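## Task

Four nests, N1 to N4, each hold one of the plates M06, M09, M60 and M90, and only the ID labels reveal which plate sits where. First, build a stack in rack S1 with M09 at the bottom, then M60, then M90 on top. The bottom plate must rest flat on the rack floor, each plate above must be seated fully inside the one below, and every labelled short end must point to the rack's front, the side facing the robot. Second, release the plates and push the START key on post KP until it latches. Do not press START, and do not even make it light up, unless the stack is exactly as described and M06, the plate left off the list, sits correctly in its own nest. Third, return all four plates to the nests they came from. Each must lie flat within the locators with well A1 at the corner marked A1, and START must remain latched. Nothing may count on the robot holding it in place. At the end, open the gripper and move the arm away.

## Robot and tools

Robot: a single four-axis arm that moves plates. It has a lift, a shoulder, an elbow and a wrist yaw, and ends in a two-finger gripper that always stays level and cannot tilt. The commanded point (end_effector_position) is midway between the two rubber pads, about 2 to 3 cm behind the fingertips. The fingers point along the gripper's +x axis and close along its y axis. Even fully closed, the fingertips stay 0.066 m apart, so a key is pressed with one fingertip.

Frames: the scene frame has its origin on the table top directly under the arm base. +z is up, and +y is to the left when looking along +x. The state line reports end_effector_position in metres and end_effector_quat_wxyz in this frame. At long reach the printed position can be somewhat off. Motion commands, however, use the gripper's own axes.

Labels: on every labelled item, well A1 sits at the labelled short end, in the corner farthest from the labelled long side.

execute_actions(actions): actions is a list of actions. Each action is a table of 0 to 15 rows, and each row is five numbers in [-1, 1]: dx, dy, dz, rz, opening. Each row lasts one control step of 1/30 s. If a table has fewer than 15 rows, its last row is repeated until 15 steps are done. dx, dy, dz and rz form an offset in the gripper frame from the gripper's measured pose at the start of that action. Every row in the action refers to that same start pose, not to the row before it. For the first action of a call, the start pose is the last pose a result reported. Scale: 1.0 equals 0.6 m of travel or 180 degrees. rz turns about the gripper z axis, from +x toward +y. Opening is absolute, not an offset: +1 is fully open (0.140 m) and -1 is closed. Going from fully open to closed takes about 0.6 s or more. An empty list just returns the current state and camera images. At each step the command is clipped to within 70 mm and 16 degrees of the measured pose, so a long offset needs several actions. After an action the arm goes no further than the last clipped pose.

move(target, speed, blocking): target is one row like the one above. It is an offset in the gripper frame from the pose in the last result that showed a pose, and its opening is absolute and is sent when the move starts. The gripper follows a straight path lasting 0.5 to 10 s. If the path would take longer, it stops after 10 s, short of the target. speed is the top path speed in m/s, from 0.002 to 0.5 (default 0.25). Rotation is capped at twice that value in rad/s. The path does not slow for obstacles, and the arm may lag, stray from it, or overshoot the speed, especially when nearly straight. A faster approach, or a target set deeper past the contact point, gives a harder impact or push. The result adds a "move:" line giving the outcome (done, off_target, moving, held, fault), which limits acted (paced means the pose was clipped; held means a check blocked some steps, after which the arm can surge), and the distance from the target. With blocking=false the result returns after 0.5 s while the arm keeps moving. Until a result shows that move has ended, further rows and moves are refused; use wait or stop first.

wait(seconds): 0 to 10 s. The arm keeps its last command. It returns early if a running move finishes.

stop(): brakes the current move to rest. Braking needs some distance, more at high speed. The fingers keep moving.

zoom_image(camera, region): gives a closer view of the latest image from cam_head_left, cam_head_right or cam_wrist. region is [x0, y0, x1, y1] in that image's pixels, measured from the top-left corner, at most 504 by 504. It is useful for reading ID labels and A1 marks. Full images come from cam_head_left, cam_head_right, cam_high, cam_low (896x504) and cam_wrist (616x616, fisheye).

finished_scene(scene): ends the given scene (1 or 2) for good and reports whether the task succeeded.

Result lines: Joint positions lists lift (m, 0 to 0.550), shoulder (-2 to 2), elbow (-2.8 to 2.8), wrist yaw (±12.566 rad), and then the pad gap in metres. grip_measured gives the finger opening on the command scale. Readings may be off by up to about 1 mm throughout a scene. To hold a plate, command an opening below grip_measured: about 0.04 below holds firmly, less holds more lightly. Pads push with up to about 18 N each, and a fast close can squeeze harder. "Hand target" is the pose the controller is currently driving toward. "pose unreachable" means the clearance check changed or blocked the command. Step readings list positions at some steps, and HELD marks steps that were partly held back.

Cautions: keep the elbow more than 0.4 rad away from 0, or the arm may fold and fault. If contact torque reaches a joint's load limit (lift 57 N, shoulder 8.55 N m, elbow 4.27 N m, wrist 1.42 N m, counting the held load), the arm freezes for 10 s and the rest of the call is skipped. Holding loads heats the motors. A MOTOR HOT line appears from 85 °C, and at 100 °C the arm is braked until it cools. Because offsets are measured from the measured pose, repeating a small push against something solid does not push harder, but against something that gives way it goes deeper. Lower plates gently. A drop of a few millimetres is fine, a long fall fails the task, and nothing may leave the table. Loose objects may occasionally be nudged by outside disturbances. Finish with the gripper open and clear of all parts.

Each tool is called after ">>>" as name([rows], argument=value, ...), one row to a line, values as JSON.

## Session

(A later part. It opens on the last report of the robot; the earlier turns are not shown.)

>>> move(target=[0.0495, 0.2912, -0.06, 0.1225, 0.05], speed=0.3)

Scene clock: 35.03 s.
end_effector_position=(+0.6578, +0.2812, +0.3753) grip_measured=+0.05 end_effector_quat_wxyz=(+0.959, +0.000, +0.000, +0.284)
Joint positions: [ 0.37   1.09   1.869 -2.384  0.105]
Hand target: +0.658, +0.281, +0.375; +0.959, +0.000, +0.000, +0.284
Off the commanded pose: 0.000 m, 0 deg.
move: done

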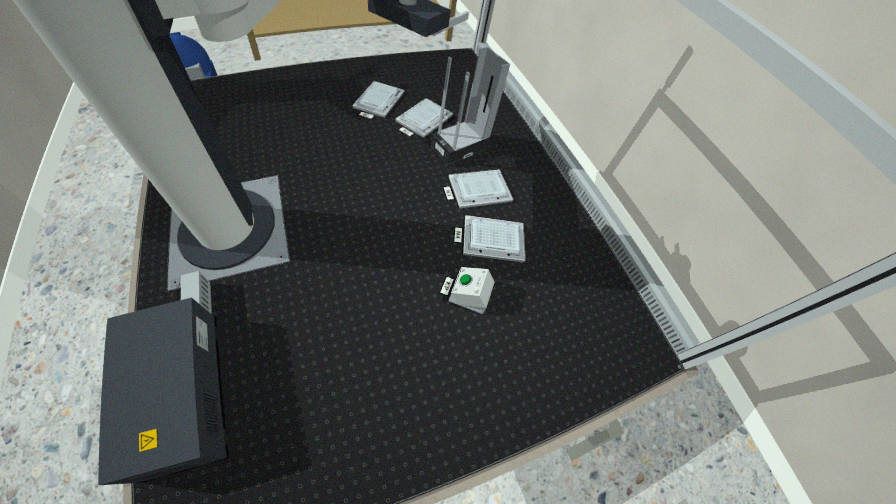

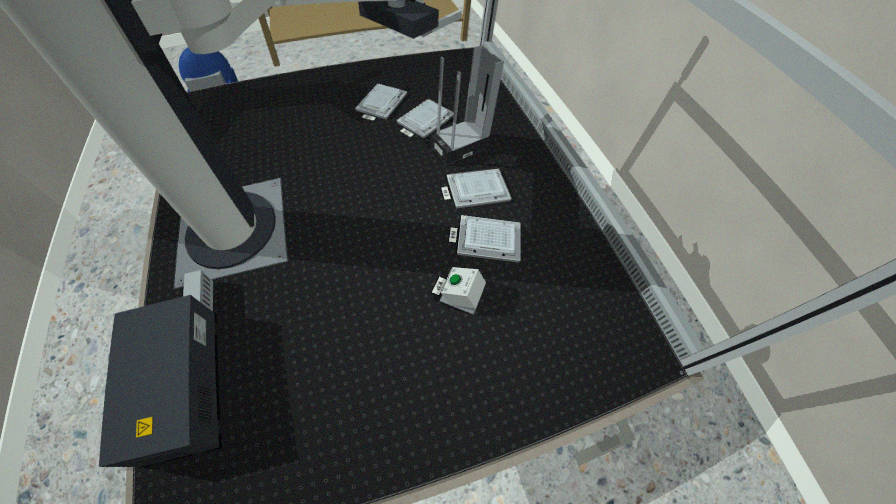

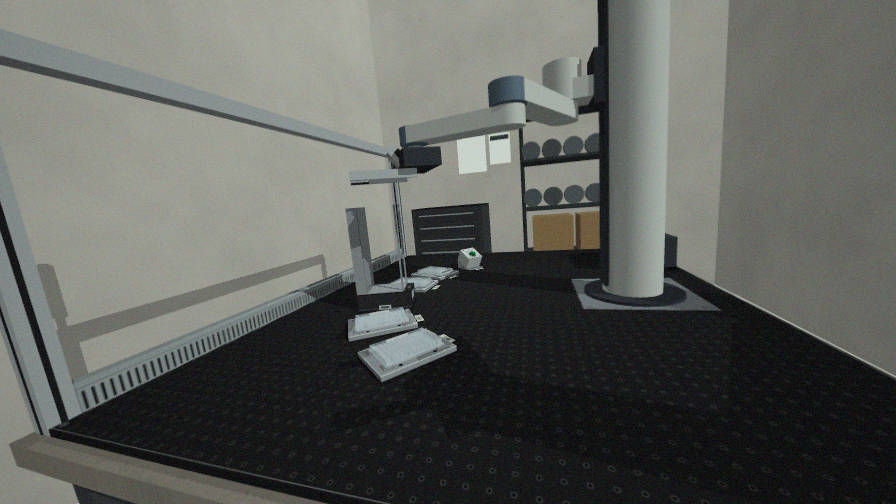

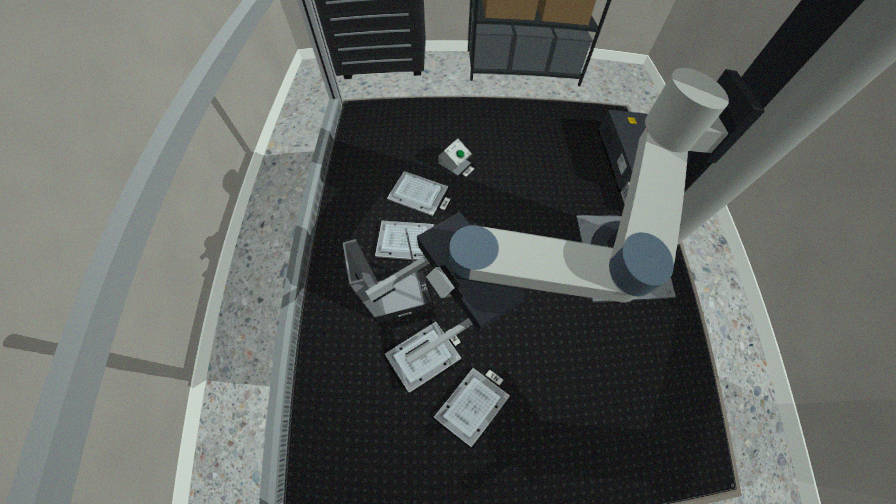

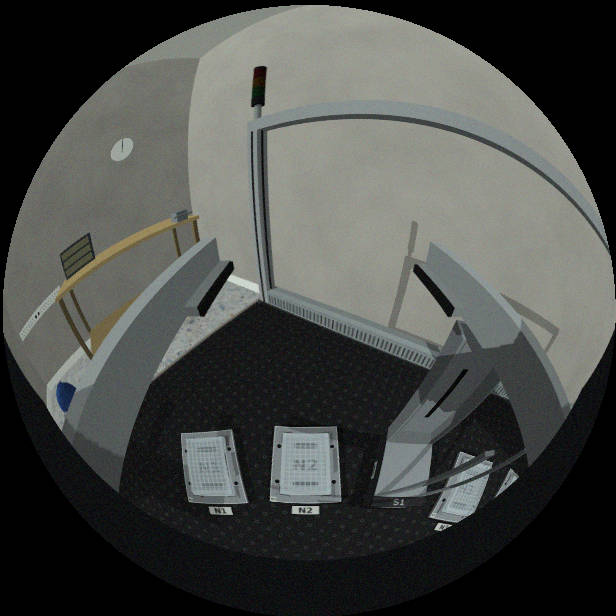

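>>> move(target=[0, 0.008, -0.44, 0, 0.05], speed=0.3)

Scene clock: 37.13 s.
end_effector_position=(+0.6553, +0.2852, +0.1113) grip_measured=+0.05 end_effector_quat_wxyz=(+0.959, +0.000, +0.000, +0.284)
Joint positions: [ 0.106  1.102  1.868 -2.394  0.105]
Hand target: +0.655, +0.285, +0.111; +0.959, +0.000, +0.000, +0.284
Off the commanded pose: 0.000 m, 0 deg.
move: done

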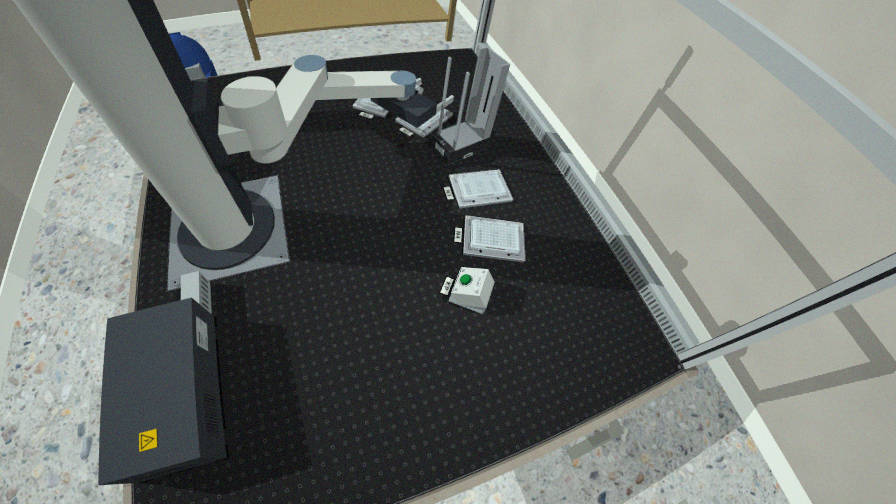

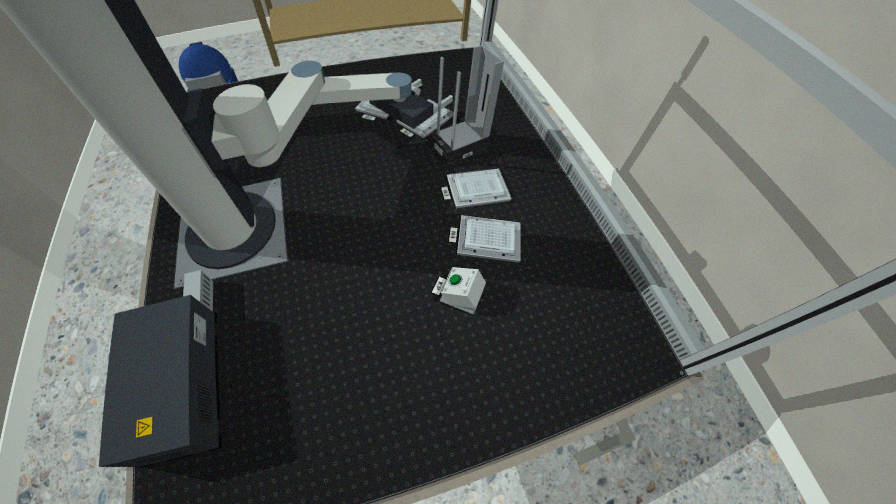

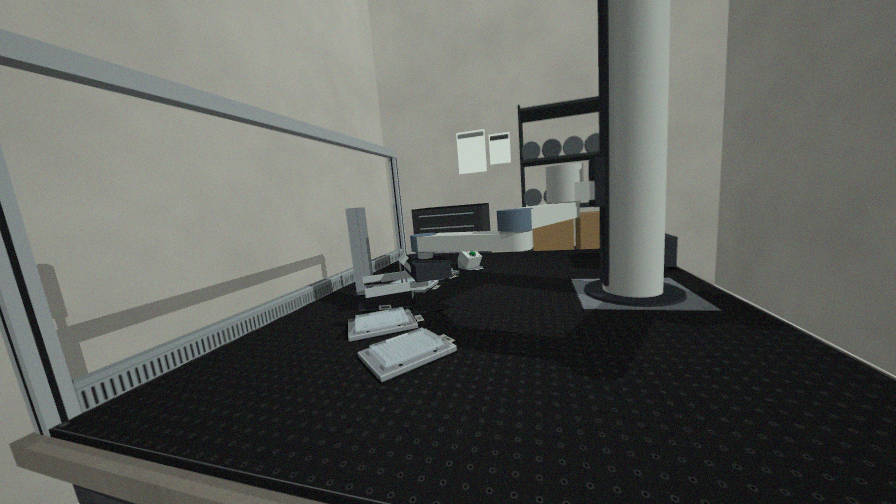

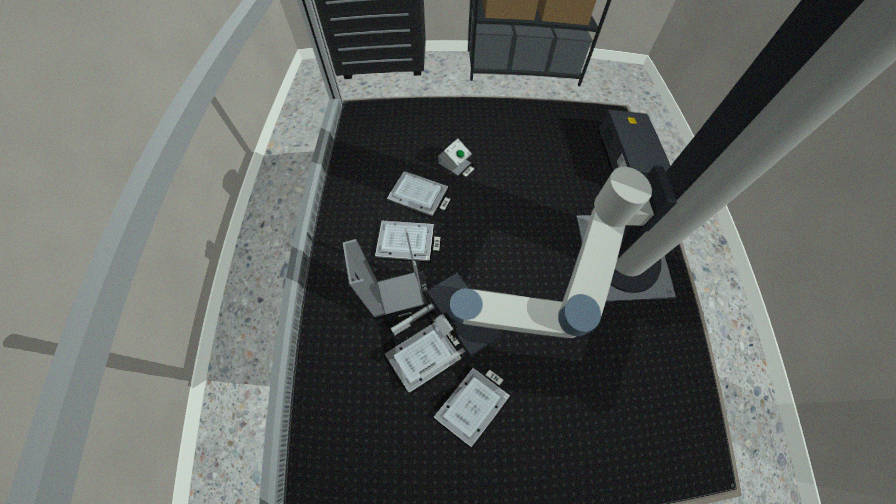

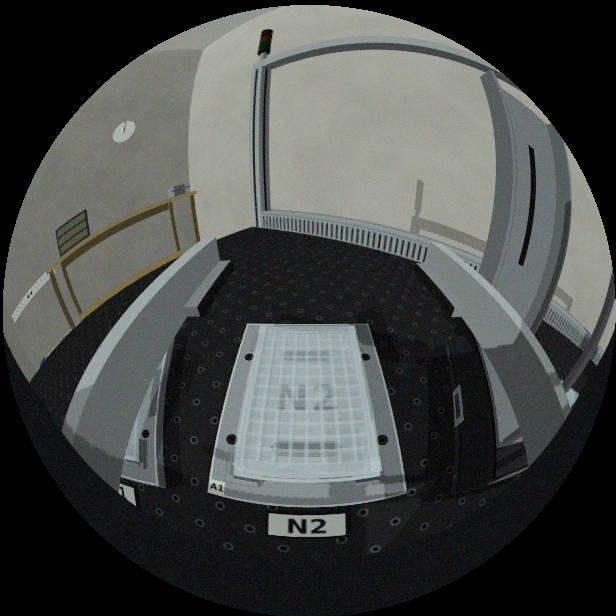

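>>> zoom_image(camera="cam_wrist", region=[170, 230, 450, 510])

>>> zoom_image(camera="cam_high", region=[340, 240, 480, 340])

Region (170, 230, 450, 510) of cam_wrist's 616x616 image, scaled by 1.800, with more detail than that image has.

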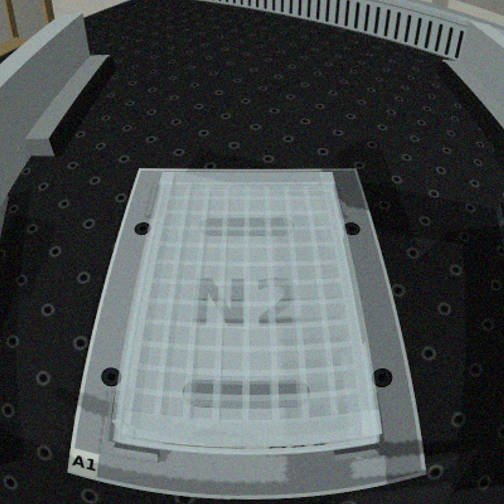

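Region (340, 240, 480, 340) of cam_high's 896x504 image, scaled by 3.600, with more detail than that image has; it fills the top 360 rows of this view, and the rest is white.

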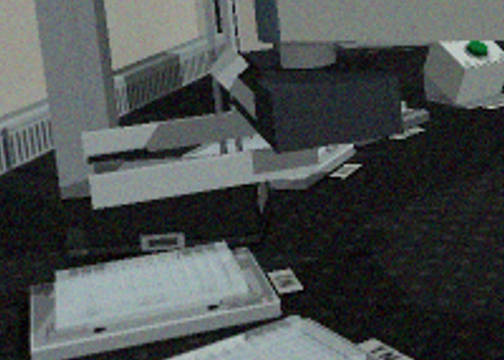

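>>> move(target=[0, 0, -0.085, 0, 0.05], speed=0.15)

Scene clock: 41.20 s.
end_effector_position=(+0.6553, +0.2852, +0.0602) grip_measured=+0.05 end_effector_quat_wxyz=(+0.959, +0.000, +0.000, +0.284)
Joint positions: [ 0.055  1.102  1.868 -2.394  0.105]
Hand target: +0.655, +0.285, +0.060; +0.959, +0.000, +0.000, +0.284
Off the commanded pose: 0.000 m, 0 deg.
move: done

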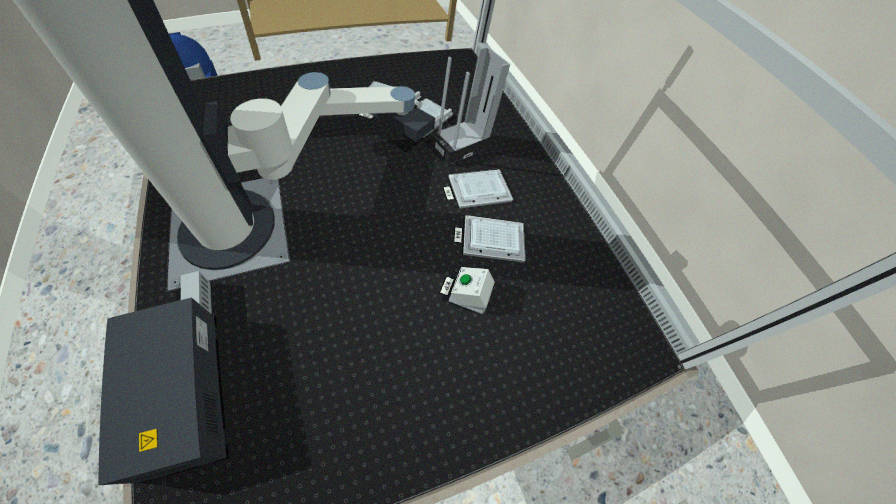

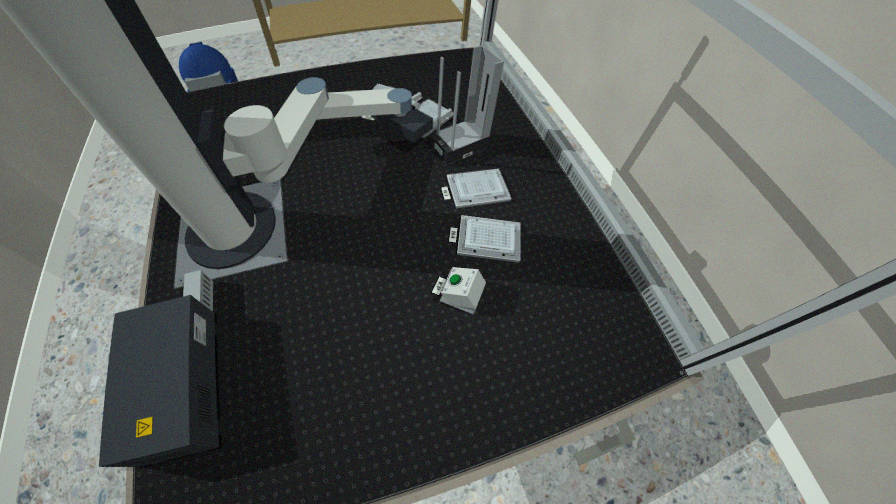

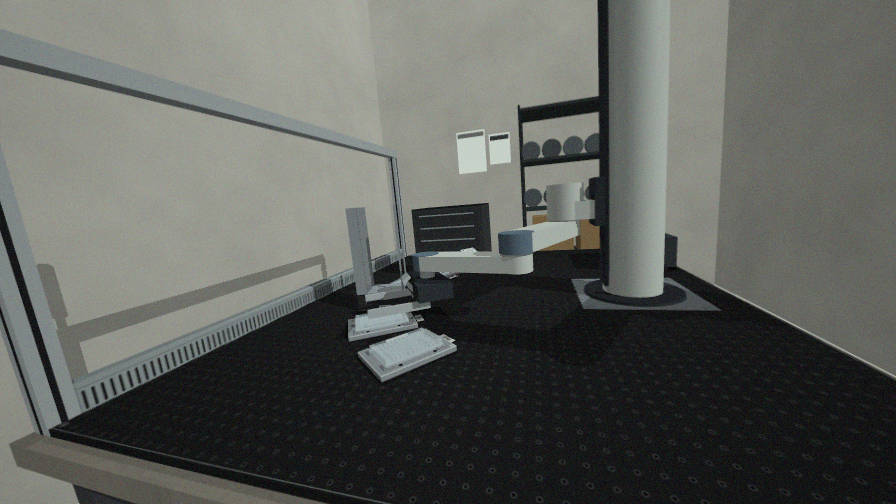

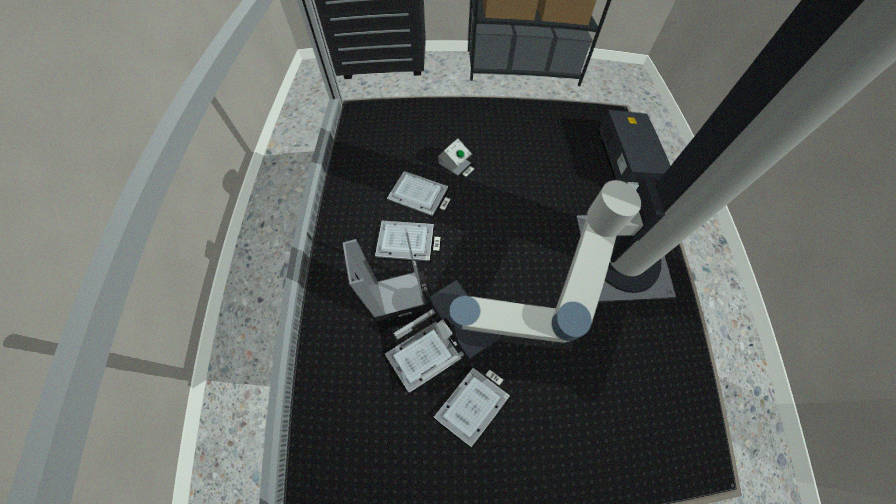

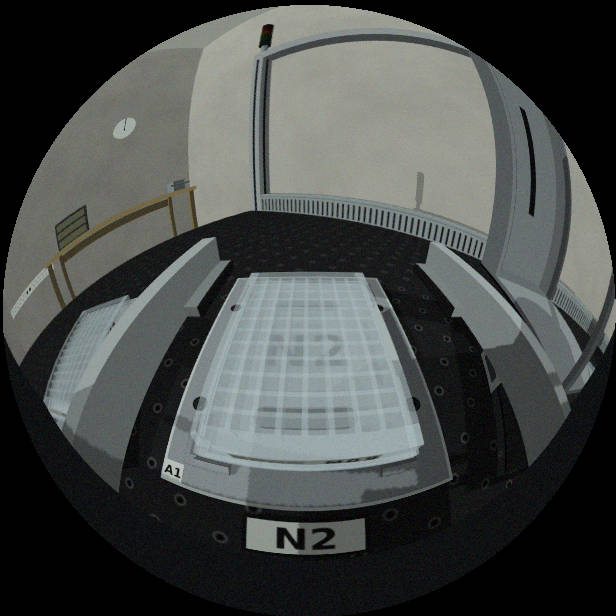

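>>> zoom_image(camera="cam_wrist", region=[150, 230, 470, 520])

>>> zoom_image(camera="cam_high", region=[330, 260, 470, 360])

Region (150, 230, 470, 520) of cam_wrist's 616x616 image, scaled by 1.575, with more detail than that image has; it fills the top 457 rows of this view, and the rest is white.

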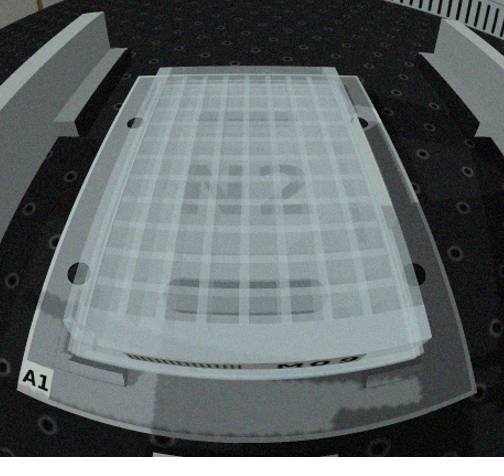

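Region (330, 260, 470, 360) of cam_high's 896x504 image, scaled by 3.600, with more detail than that image has; it fills the top 360 rows of this view, and the rest is white.

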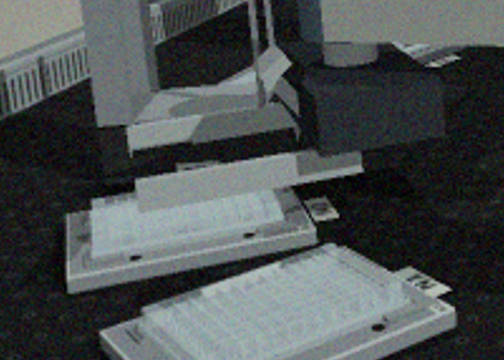

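>>> move(target=[-0.0367, 0, -0.028, 0, 0.05], speed=0.05)

Scene clock: 45.87 s.
end_effector_position=(+0.6369, +0.2731, +0.0434) grip_measured=+0.05 end_effector_quat_wxyz=(+0.959, +0.000, +0.000, +0.284)
Joint positions: [ 0.038  1.159  1.731 -2.314  0.105]
Hand target: +0.637, +0.273, +0.043; +0.959, +0.000, +0.000, +0.284
Off the commanded pose: 0.000 m, 0 deg.
move: done

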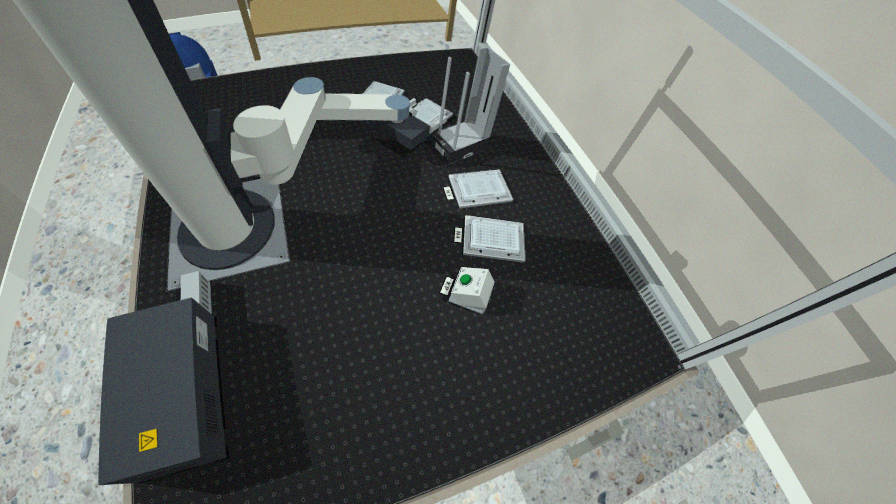

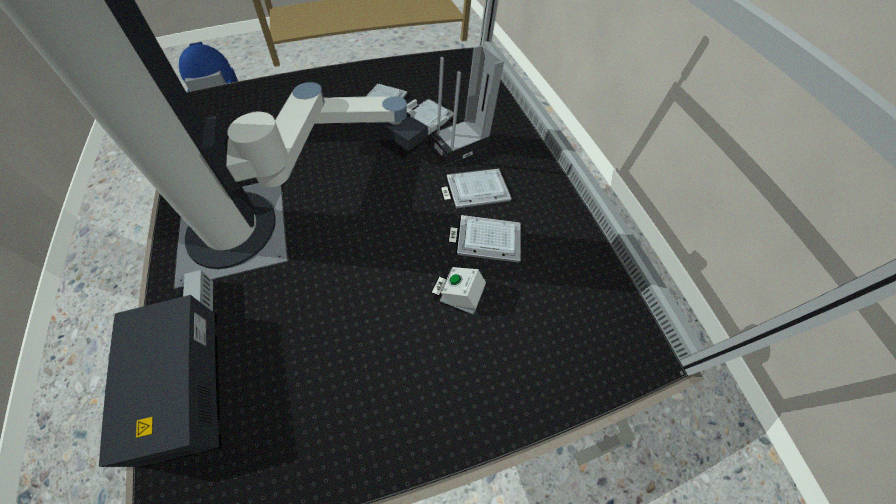

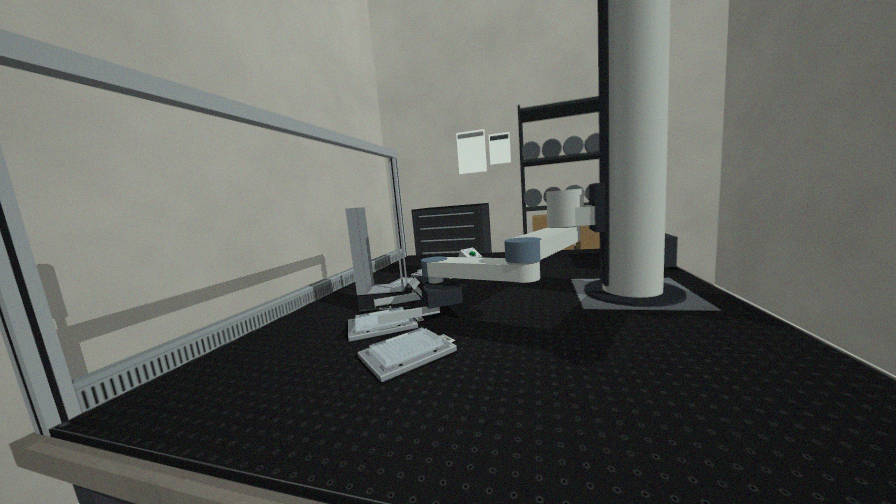

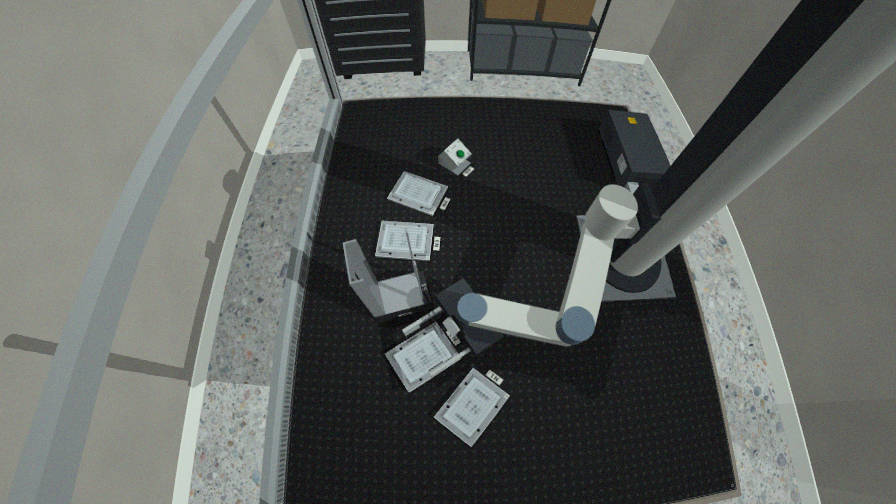

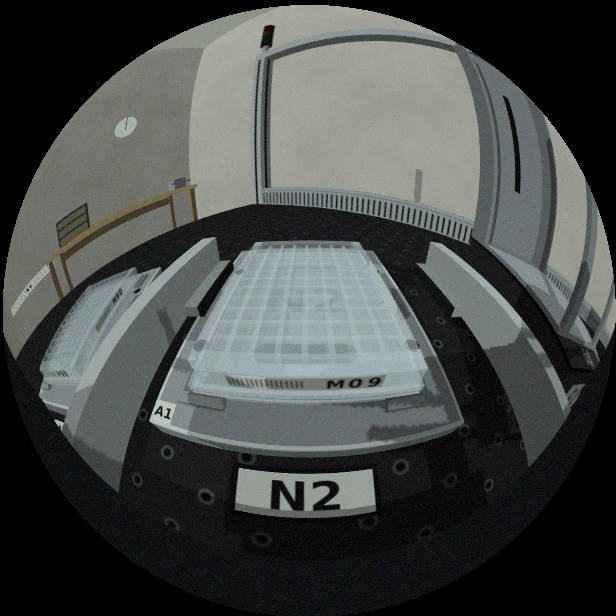

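>>> zoom_image(camera="cam_wrist", region=[140, 220, 480, 450])

>>> zoom_image(camera="cam_high", region=[340, 280, 460, 360])

Region (140, 220, 480, 450) of cam_wrist's 616x616 image, scaled by 1.482, with more detail than that image has; it fills the top 341 rows of this view, and the rest is white.

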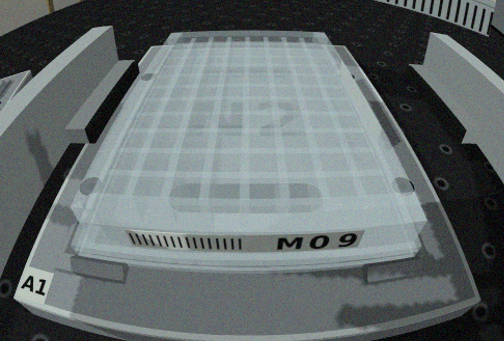

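Region (340, 280, 460, 360) of cam_high's 896x504 image, scaled by 4.200, with more detail than that image has.

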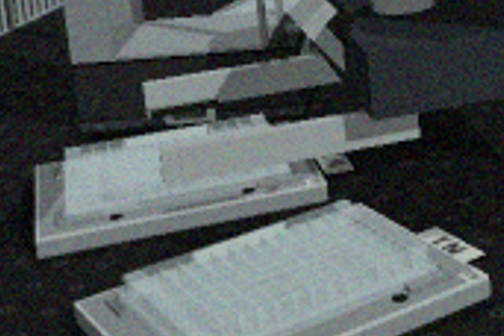

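>>> execute_actions([
  [[0,0,-0.0025,0,0.05]],
  [[0,0,0,0,-0.2]],
  [[0,0,0,0,-0.4]],
  [[0,0,0,0,-0.5]],
  [[0,0,0,0,-0.56]],
  [[0,0,0,0,-0.62]],
  [[0,0,0,0,-0.66]],
])

Scene clock: 50.80 s.
end_effector_position=(+0.6369, +0.2731, +0.0418) grip_measured=-0.66 end_effector_quat_wxyz=(+0.959, +0.000, +0.000, +0.284)
Joint positions: [ 0.037  1.159  1.731 -2.314  0.079]
Hand target: +0.637, +0.273, +0.042; +0.959, +0.000, +0.000, +0.284
Off the commanded pose: 0.000 m, 0 deg.
Step readings (end_effector_position; steps 1 to 15: 1st action; 16 to 30: 2nd action; 31 to 45: 3rd action; 46 to 60: 4th action; 61 to 75: 5th action; 76 to 90: 6th action; 91 to 105: 7th action):
0: (+0.6369, +0.2731, +0.0434)
1: (+0.6369, +0.2731, +0.0434)
2: (+0.6369, +0.2731, +0.0425)
4: (+0.6369, +0.2731, +0.0418)
8: (+0.6369, +0.2731, +0.0418)
15: (+0.6369, +0.2731, +0.0418)
16: (+0.6369, +0.2731, +0.0418)
17: (+0.6369, +0.2731, +0.0418)
19: (+0.6369, +0.2731, +0.0418)
23: (+0.6369, +0.2731, +0.0418)
30: (+0.6369, +0.2731, +0.0418)
31: (+0.6369, +0.2731, +0.0418)
32: (+0.6369, +0.2731, +0.0418)
34: (+0.6369, +0.2731, +0.0418)
38: (+0.6369, +0.2731, +0.0418)
45: (+0.6369, +0.2731, +0.0418)
46: (+0.6369, +0.2731, +0.0418)
47: (+0.6369, +0.2731, +0.0418)
49: (+0.6369, +0.2731, +0.0418)
53: (+0.6369, +0.2731, +0.0418)
60: (+0.6369, +0.2731, +0.0418)
61: (+0.6369, +0.2731, +0.0418)
62: (+0.6369, +0.2731, +0.0418)
64: (+0.6369, +0.2731, +0.0418)
68: (+0.6369, +0.2731, +0.0418)
75: (+0.6369, +0.2731, +0.0418)
76: (+0.6369, +0.2731, +0.0418)
77: (+0.6369, +0.2731, +0.0418)
79: (+0.6369, +0.2731, +0.0418)
83: (+0.6369, +0.2731, +0.0418)
90: (+0.6369, +0.2731, +0.0418)
91: (+0.6369, +0.2731, +0.0418)
92: (+0.6369, +0.2731, +0.0418)
94: (+0.6369, +0.2731, +0.0418)
98: (+0.6369, +0.2731, +0.0418)
105: end_effector_position above

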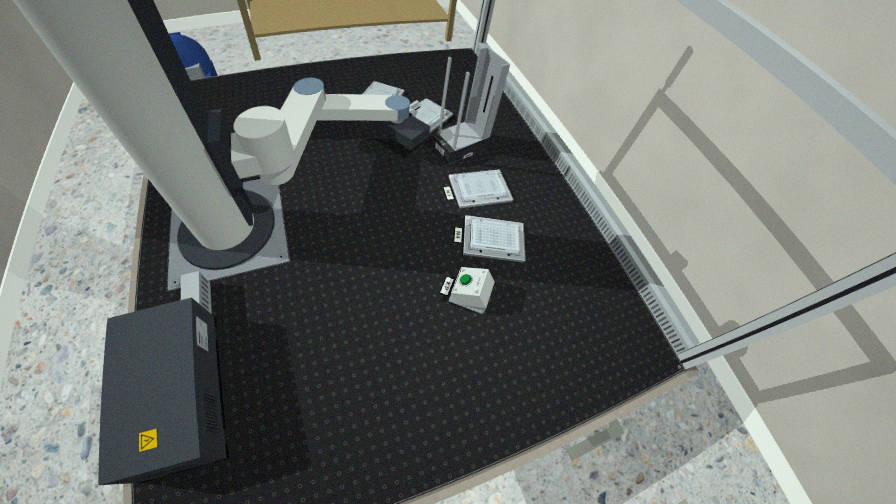

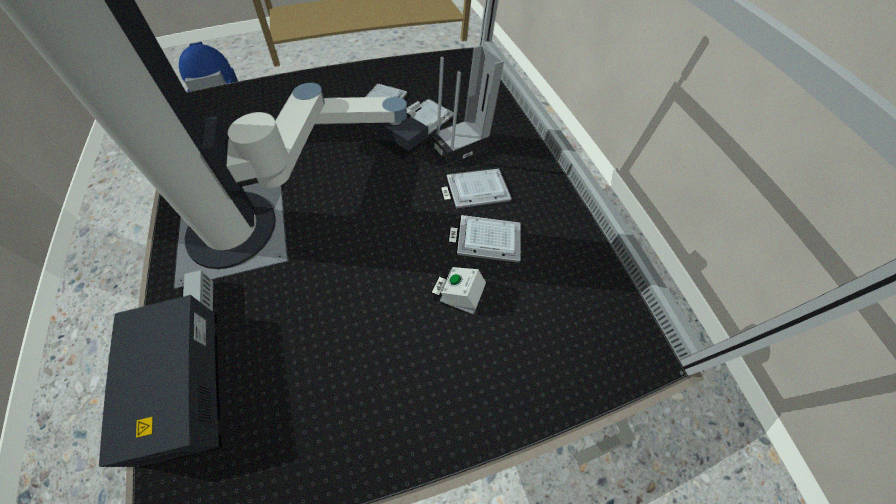

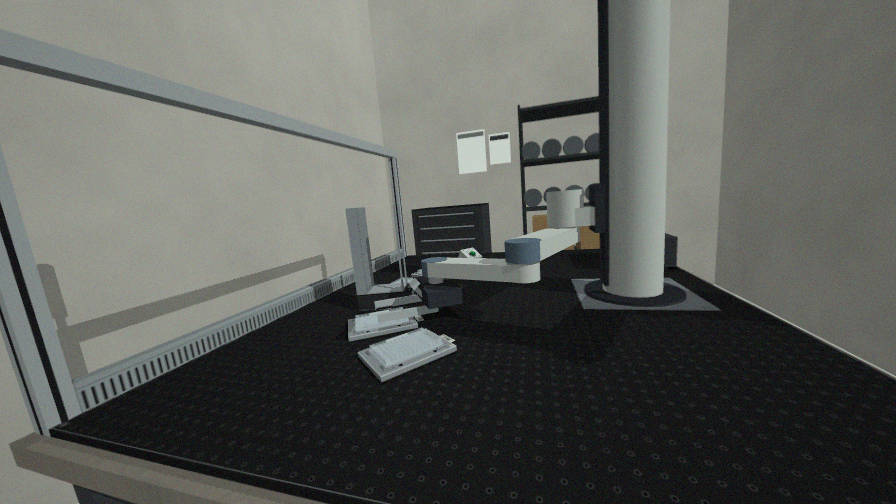

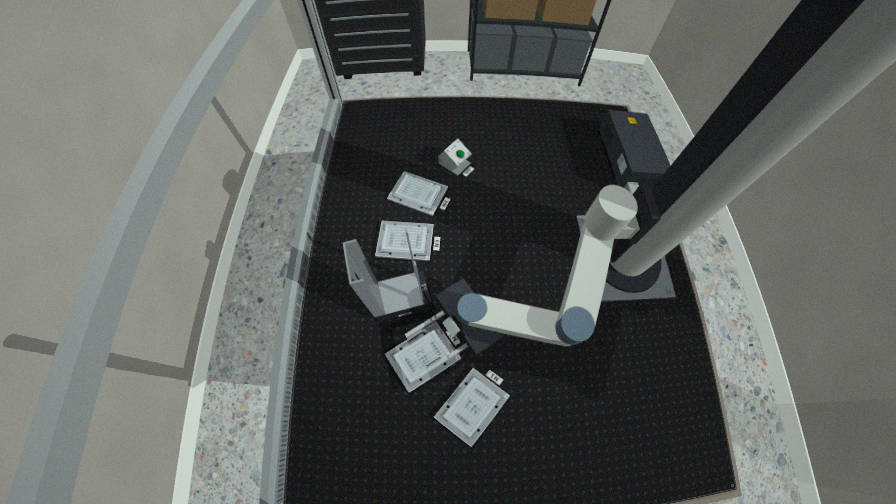

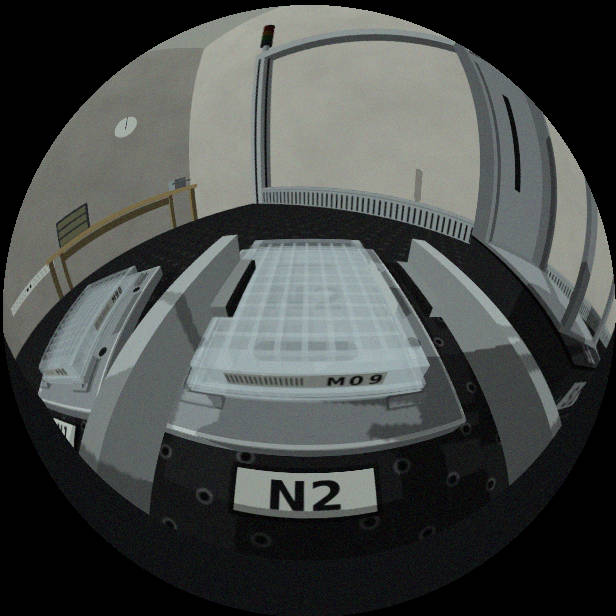

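>>> zoom_image(camera="cam_wrist", region=[170, 225, 450, 420])

>>> zoom_image(camera="cam_high", region=[340, 280, 460, 360])

Region (170, 225, 450, 420) of cam_wrist's 616x616 image, scaled by 1.800, with more detail than that image has; it fills the top 351 rows of this view, and the rest is white.

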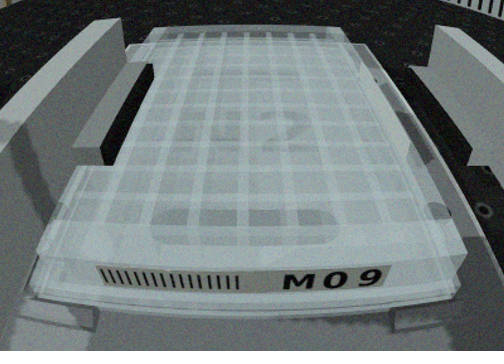

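Region (340, 280, 460, 360) of cam_high's 896x504 image, scaled by 4.200, with more detail than that image has.

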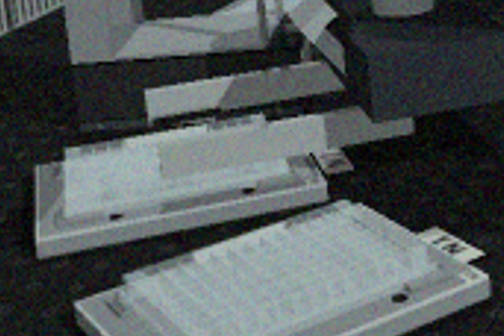

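>>> execute_actions([
  [[0,0,0,0,0.05]],
  [[0.0283,0.0167,0,0,0.05]],
  [[0,0,0,0,0.05]],
])

Scene clock: 57.43 s.
end_effector_position=(+0.6455, +0.2910, +0.0418) grip_measured=+0.05 end_effector_quat_wxyz=(+0.959, +0.000, +0.000, +0.284)
Joint positions: [ 0.037  1.142  1.833 -2.398  0.105]
Hand target: +0.646, +0.291, +0.042; +0.959, +0.000, +0.000, +0.284
Off the commanded pose: 0.000 m, 0 deg.
Step readings (end_effector_position; steps 1 to 15: 1st action; 16 to 30: 2nd action; 31 to 45: 3rd action):
0: (+0.6369, +0.2731, +0.0418)
1: (+0.6369, +0.2731, +0.0418)
2: (+0.6369, +0.2731, +0.0418)
4: (+0.6369, +0.2731, +0.0418)
8: (+0.6369, +0.2731, +0.0418)
15: (+0.6369, +0.2731, +0.0418)
16: (+0.6369, +0.2731, +0.0418)
17: (+0.6377, +0.2746, +0.0418)
19: (+0.6417, +0.2850, +0.0418)
23: (+0.6455, +0.2910, +0.0418)
30: (+0.6456, +0.2910, +0.0418)
31: (+0.6456, +0.2910, +0.0418)
32: (+0.6455, +0.2910, +0.0418)
34: (+0.6455, +0.2910, +0.0418)
38: (+0.6455, +0.2910, +0.0418)
45: end_effector_position above

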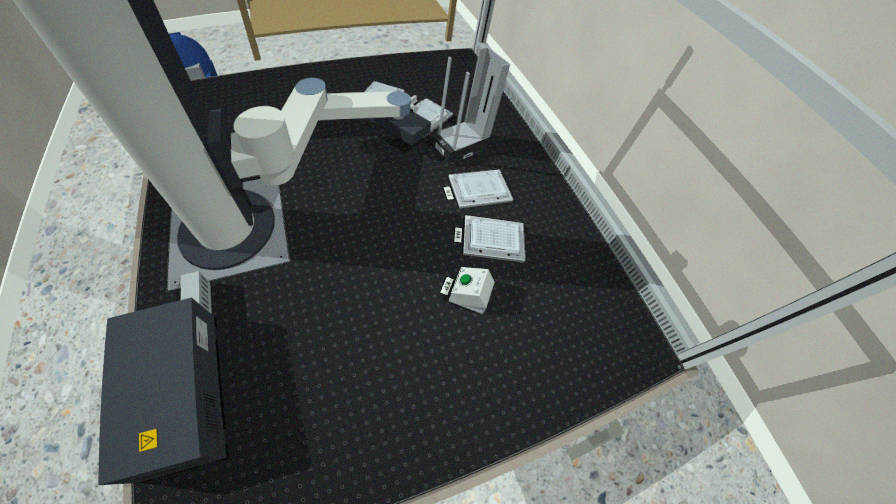

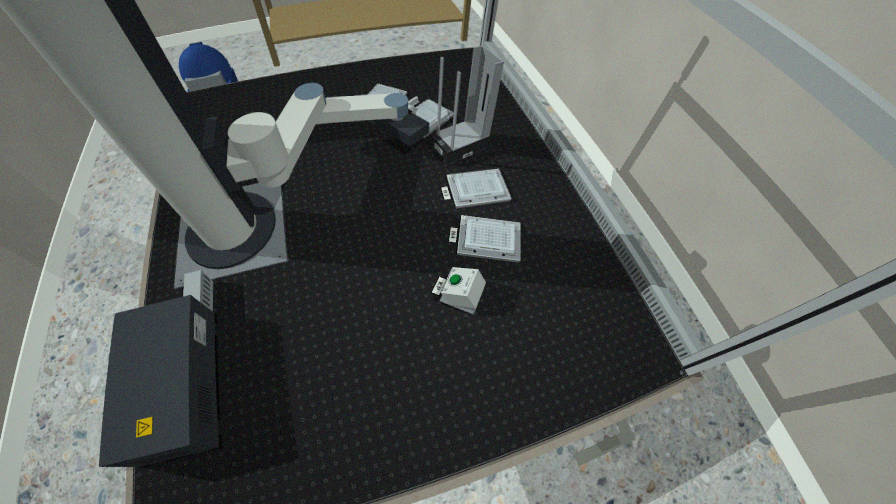

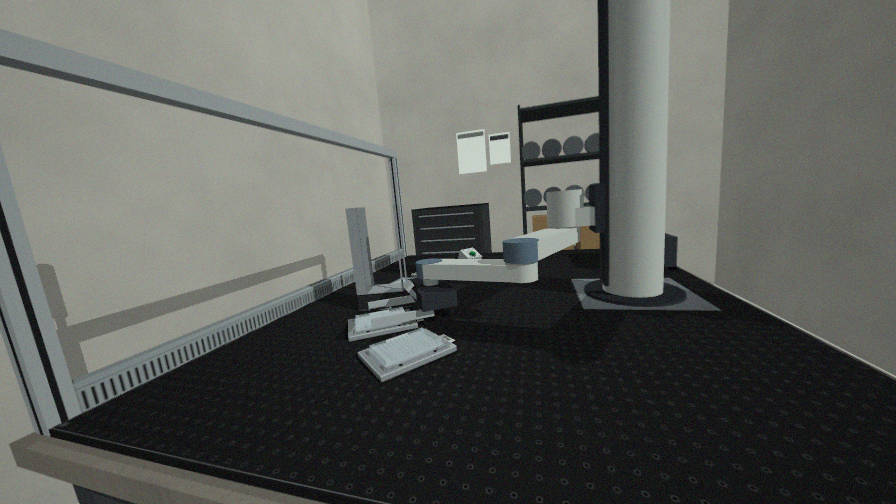

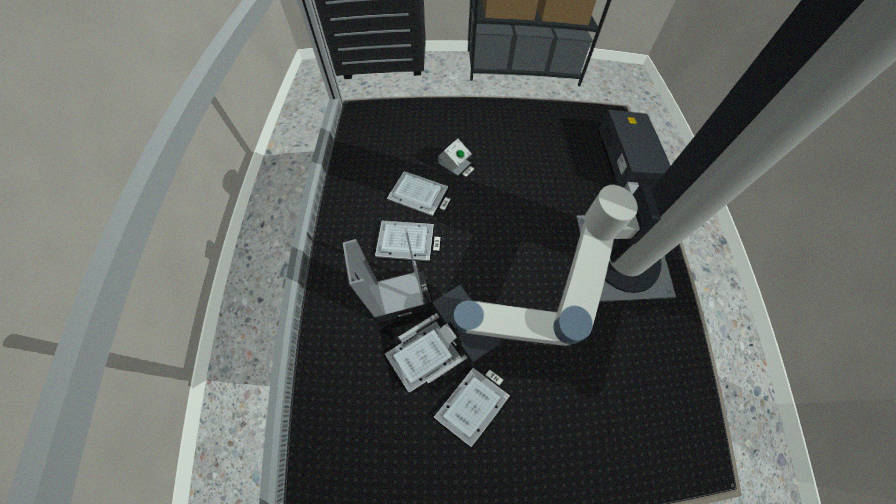

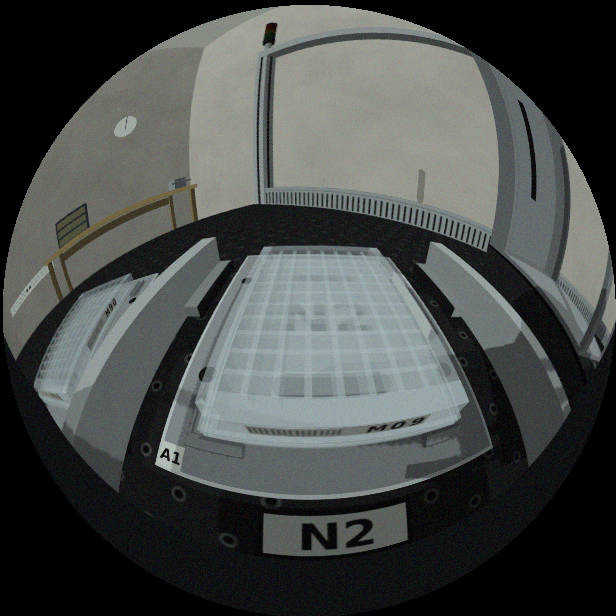

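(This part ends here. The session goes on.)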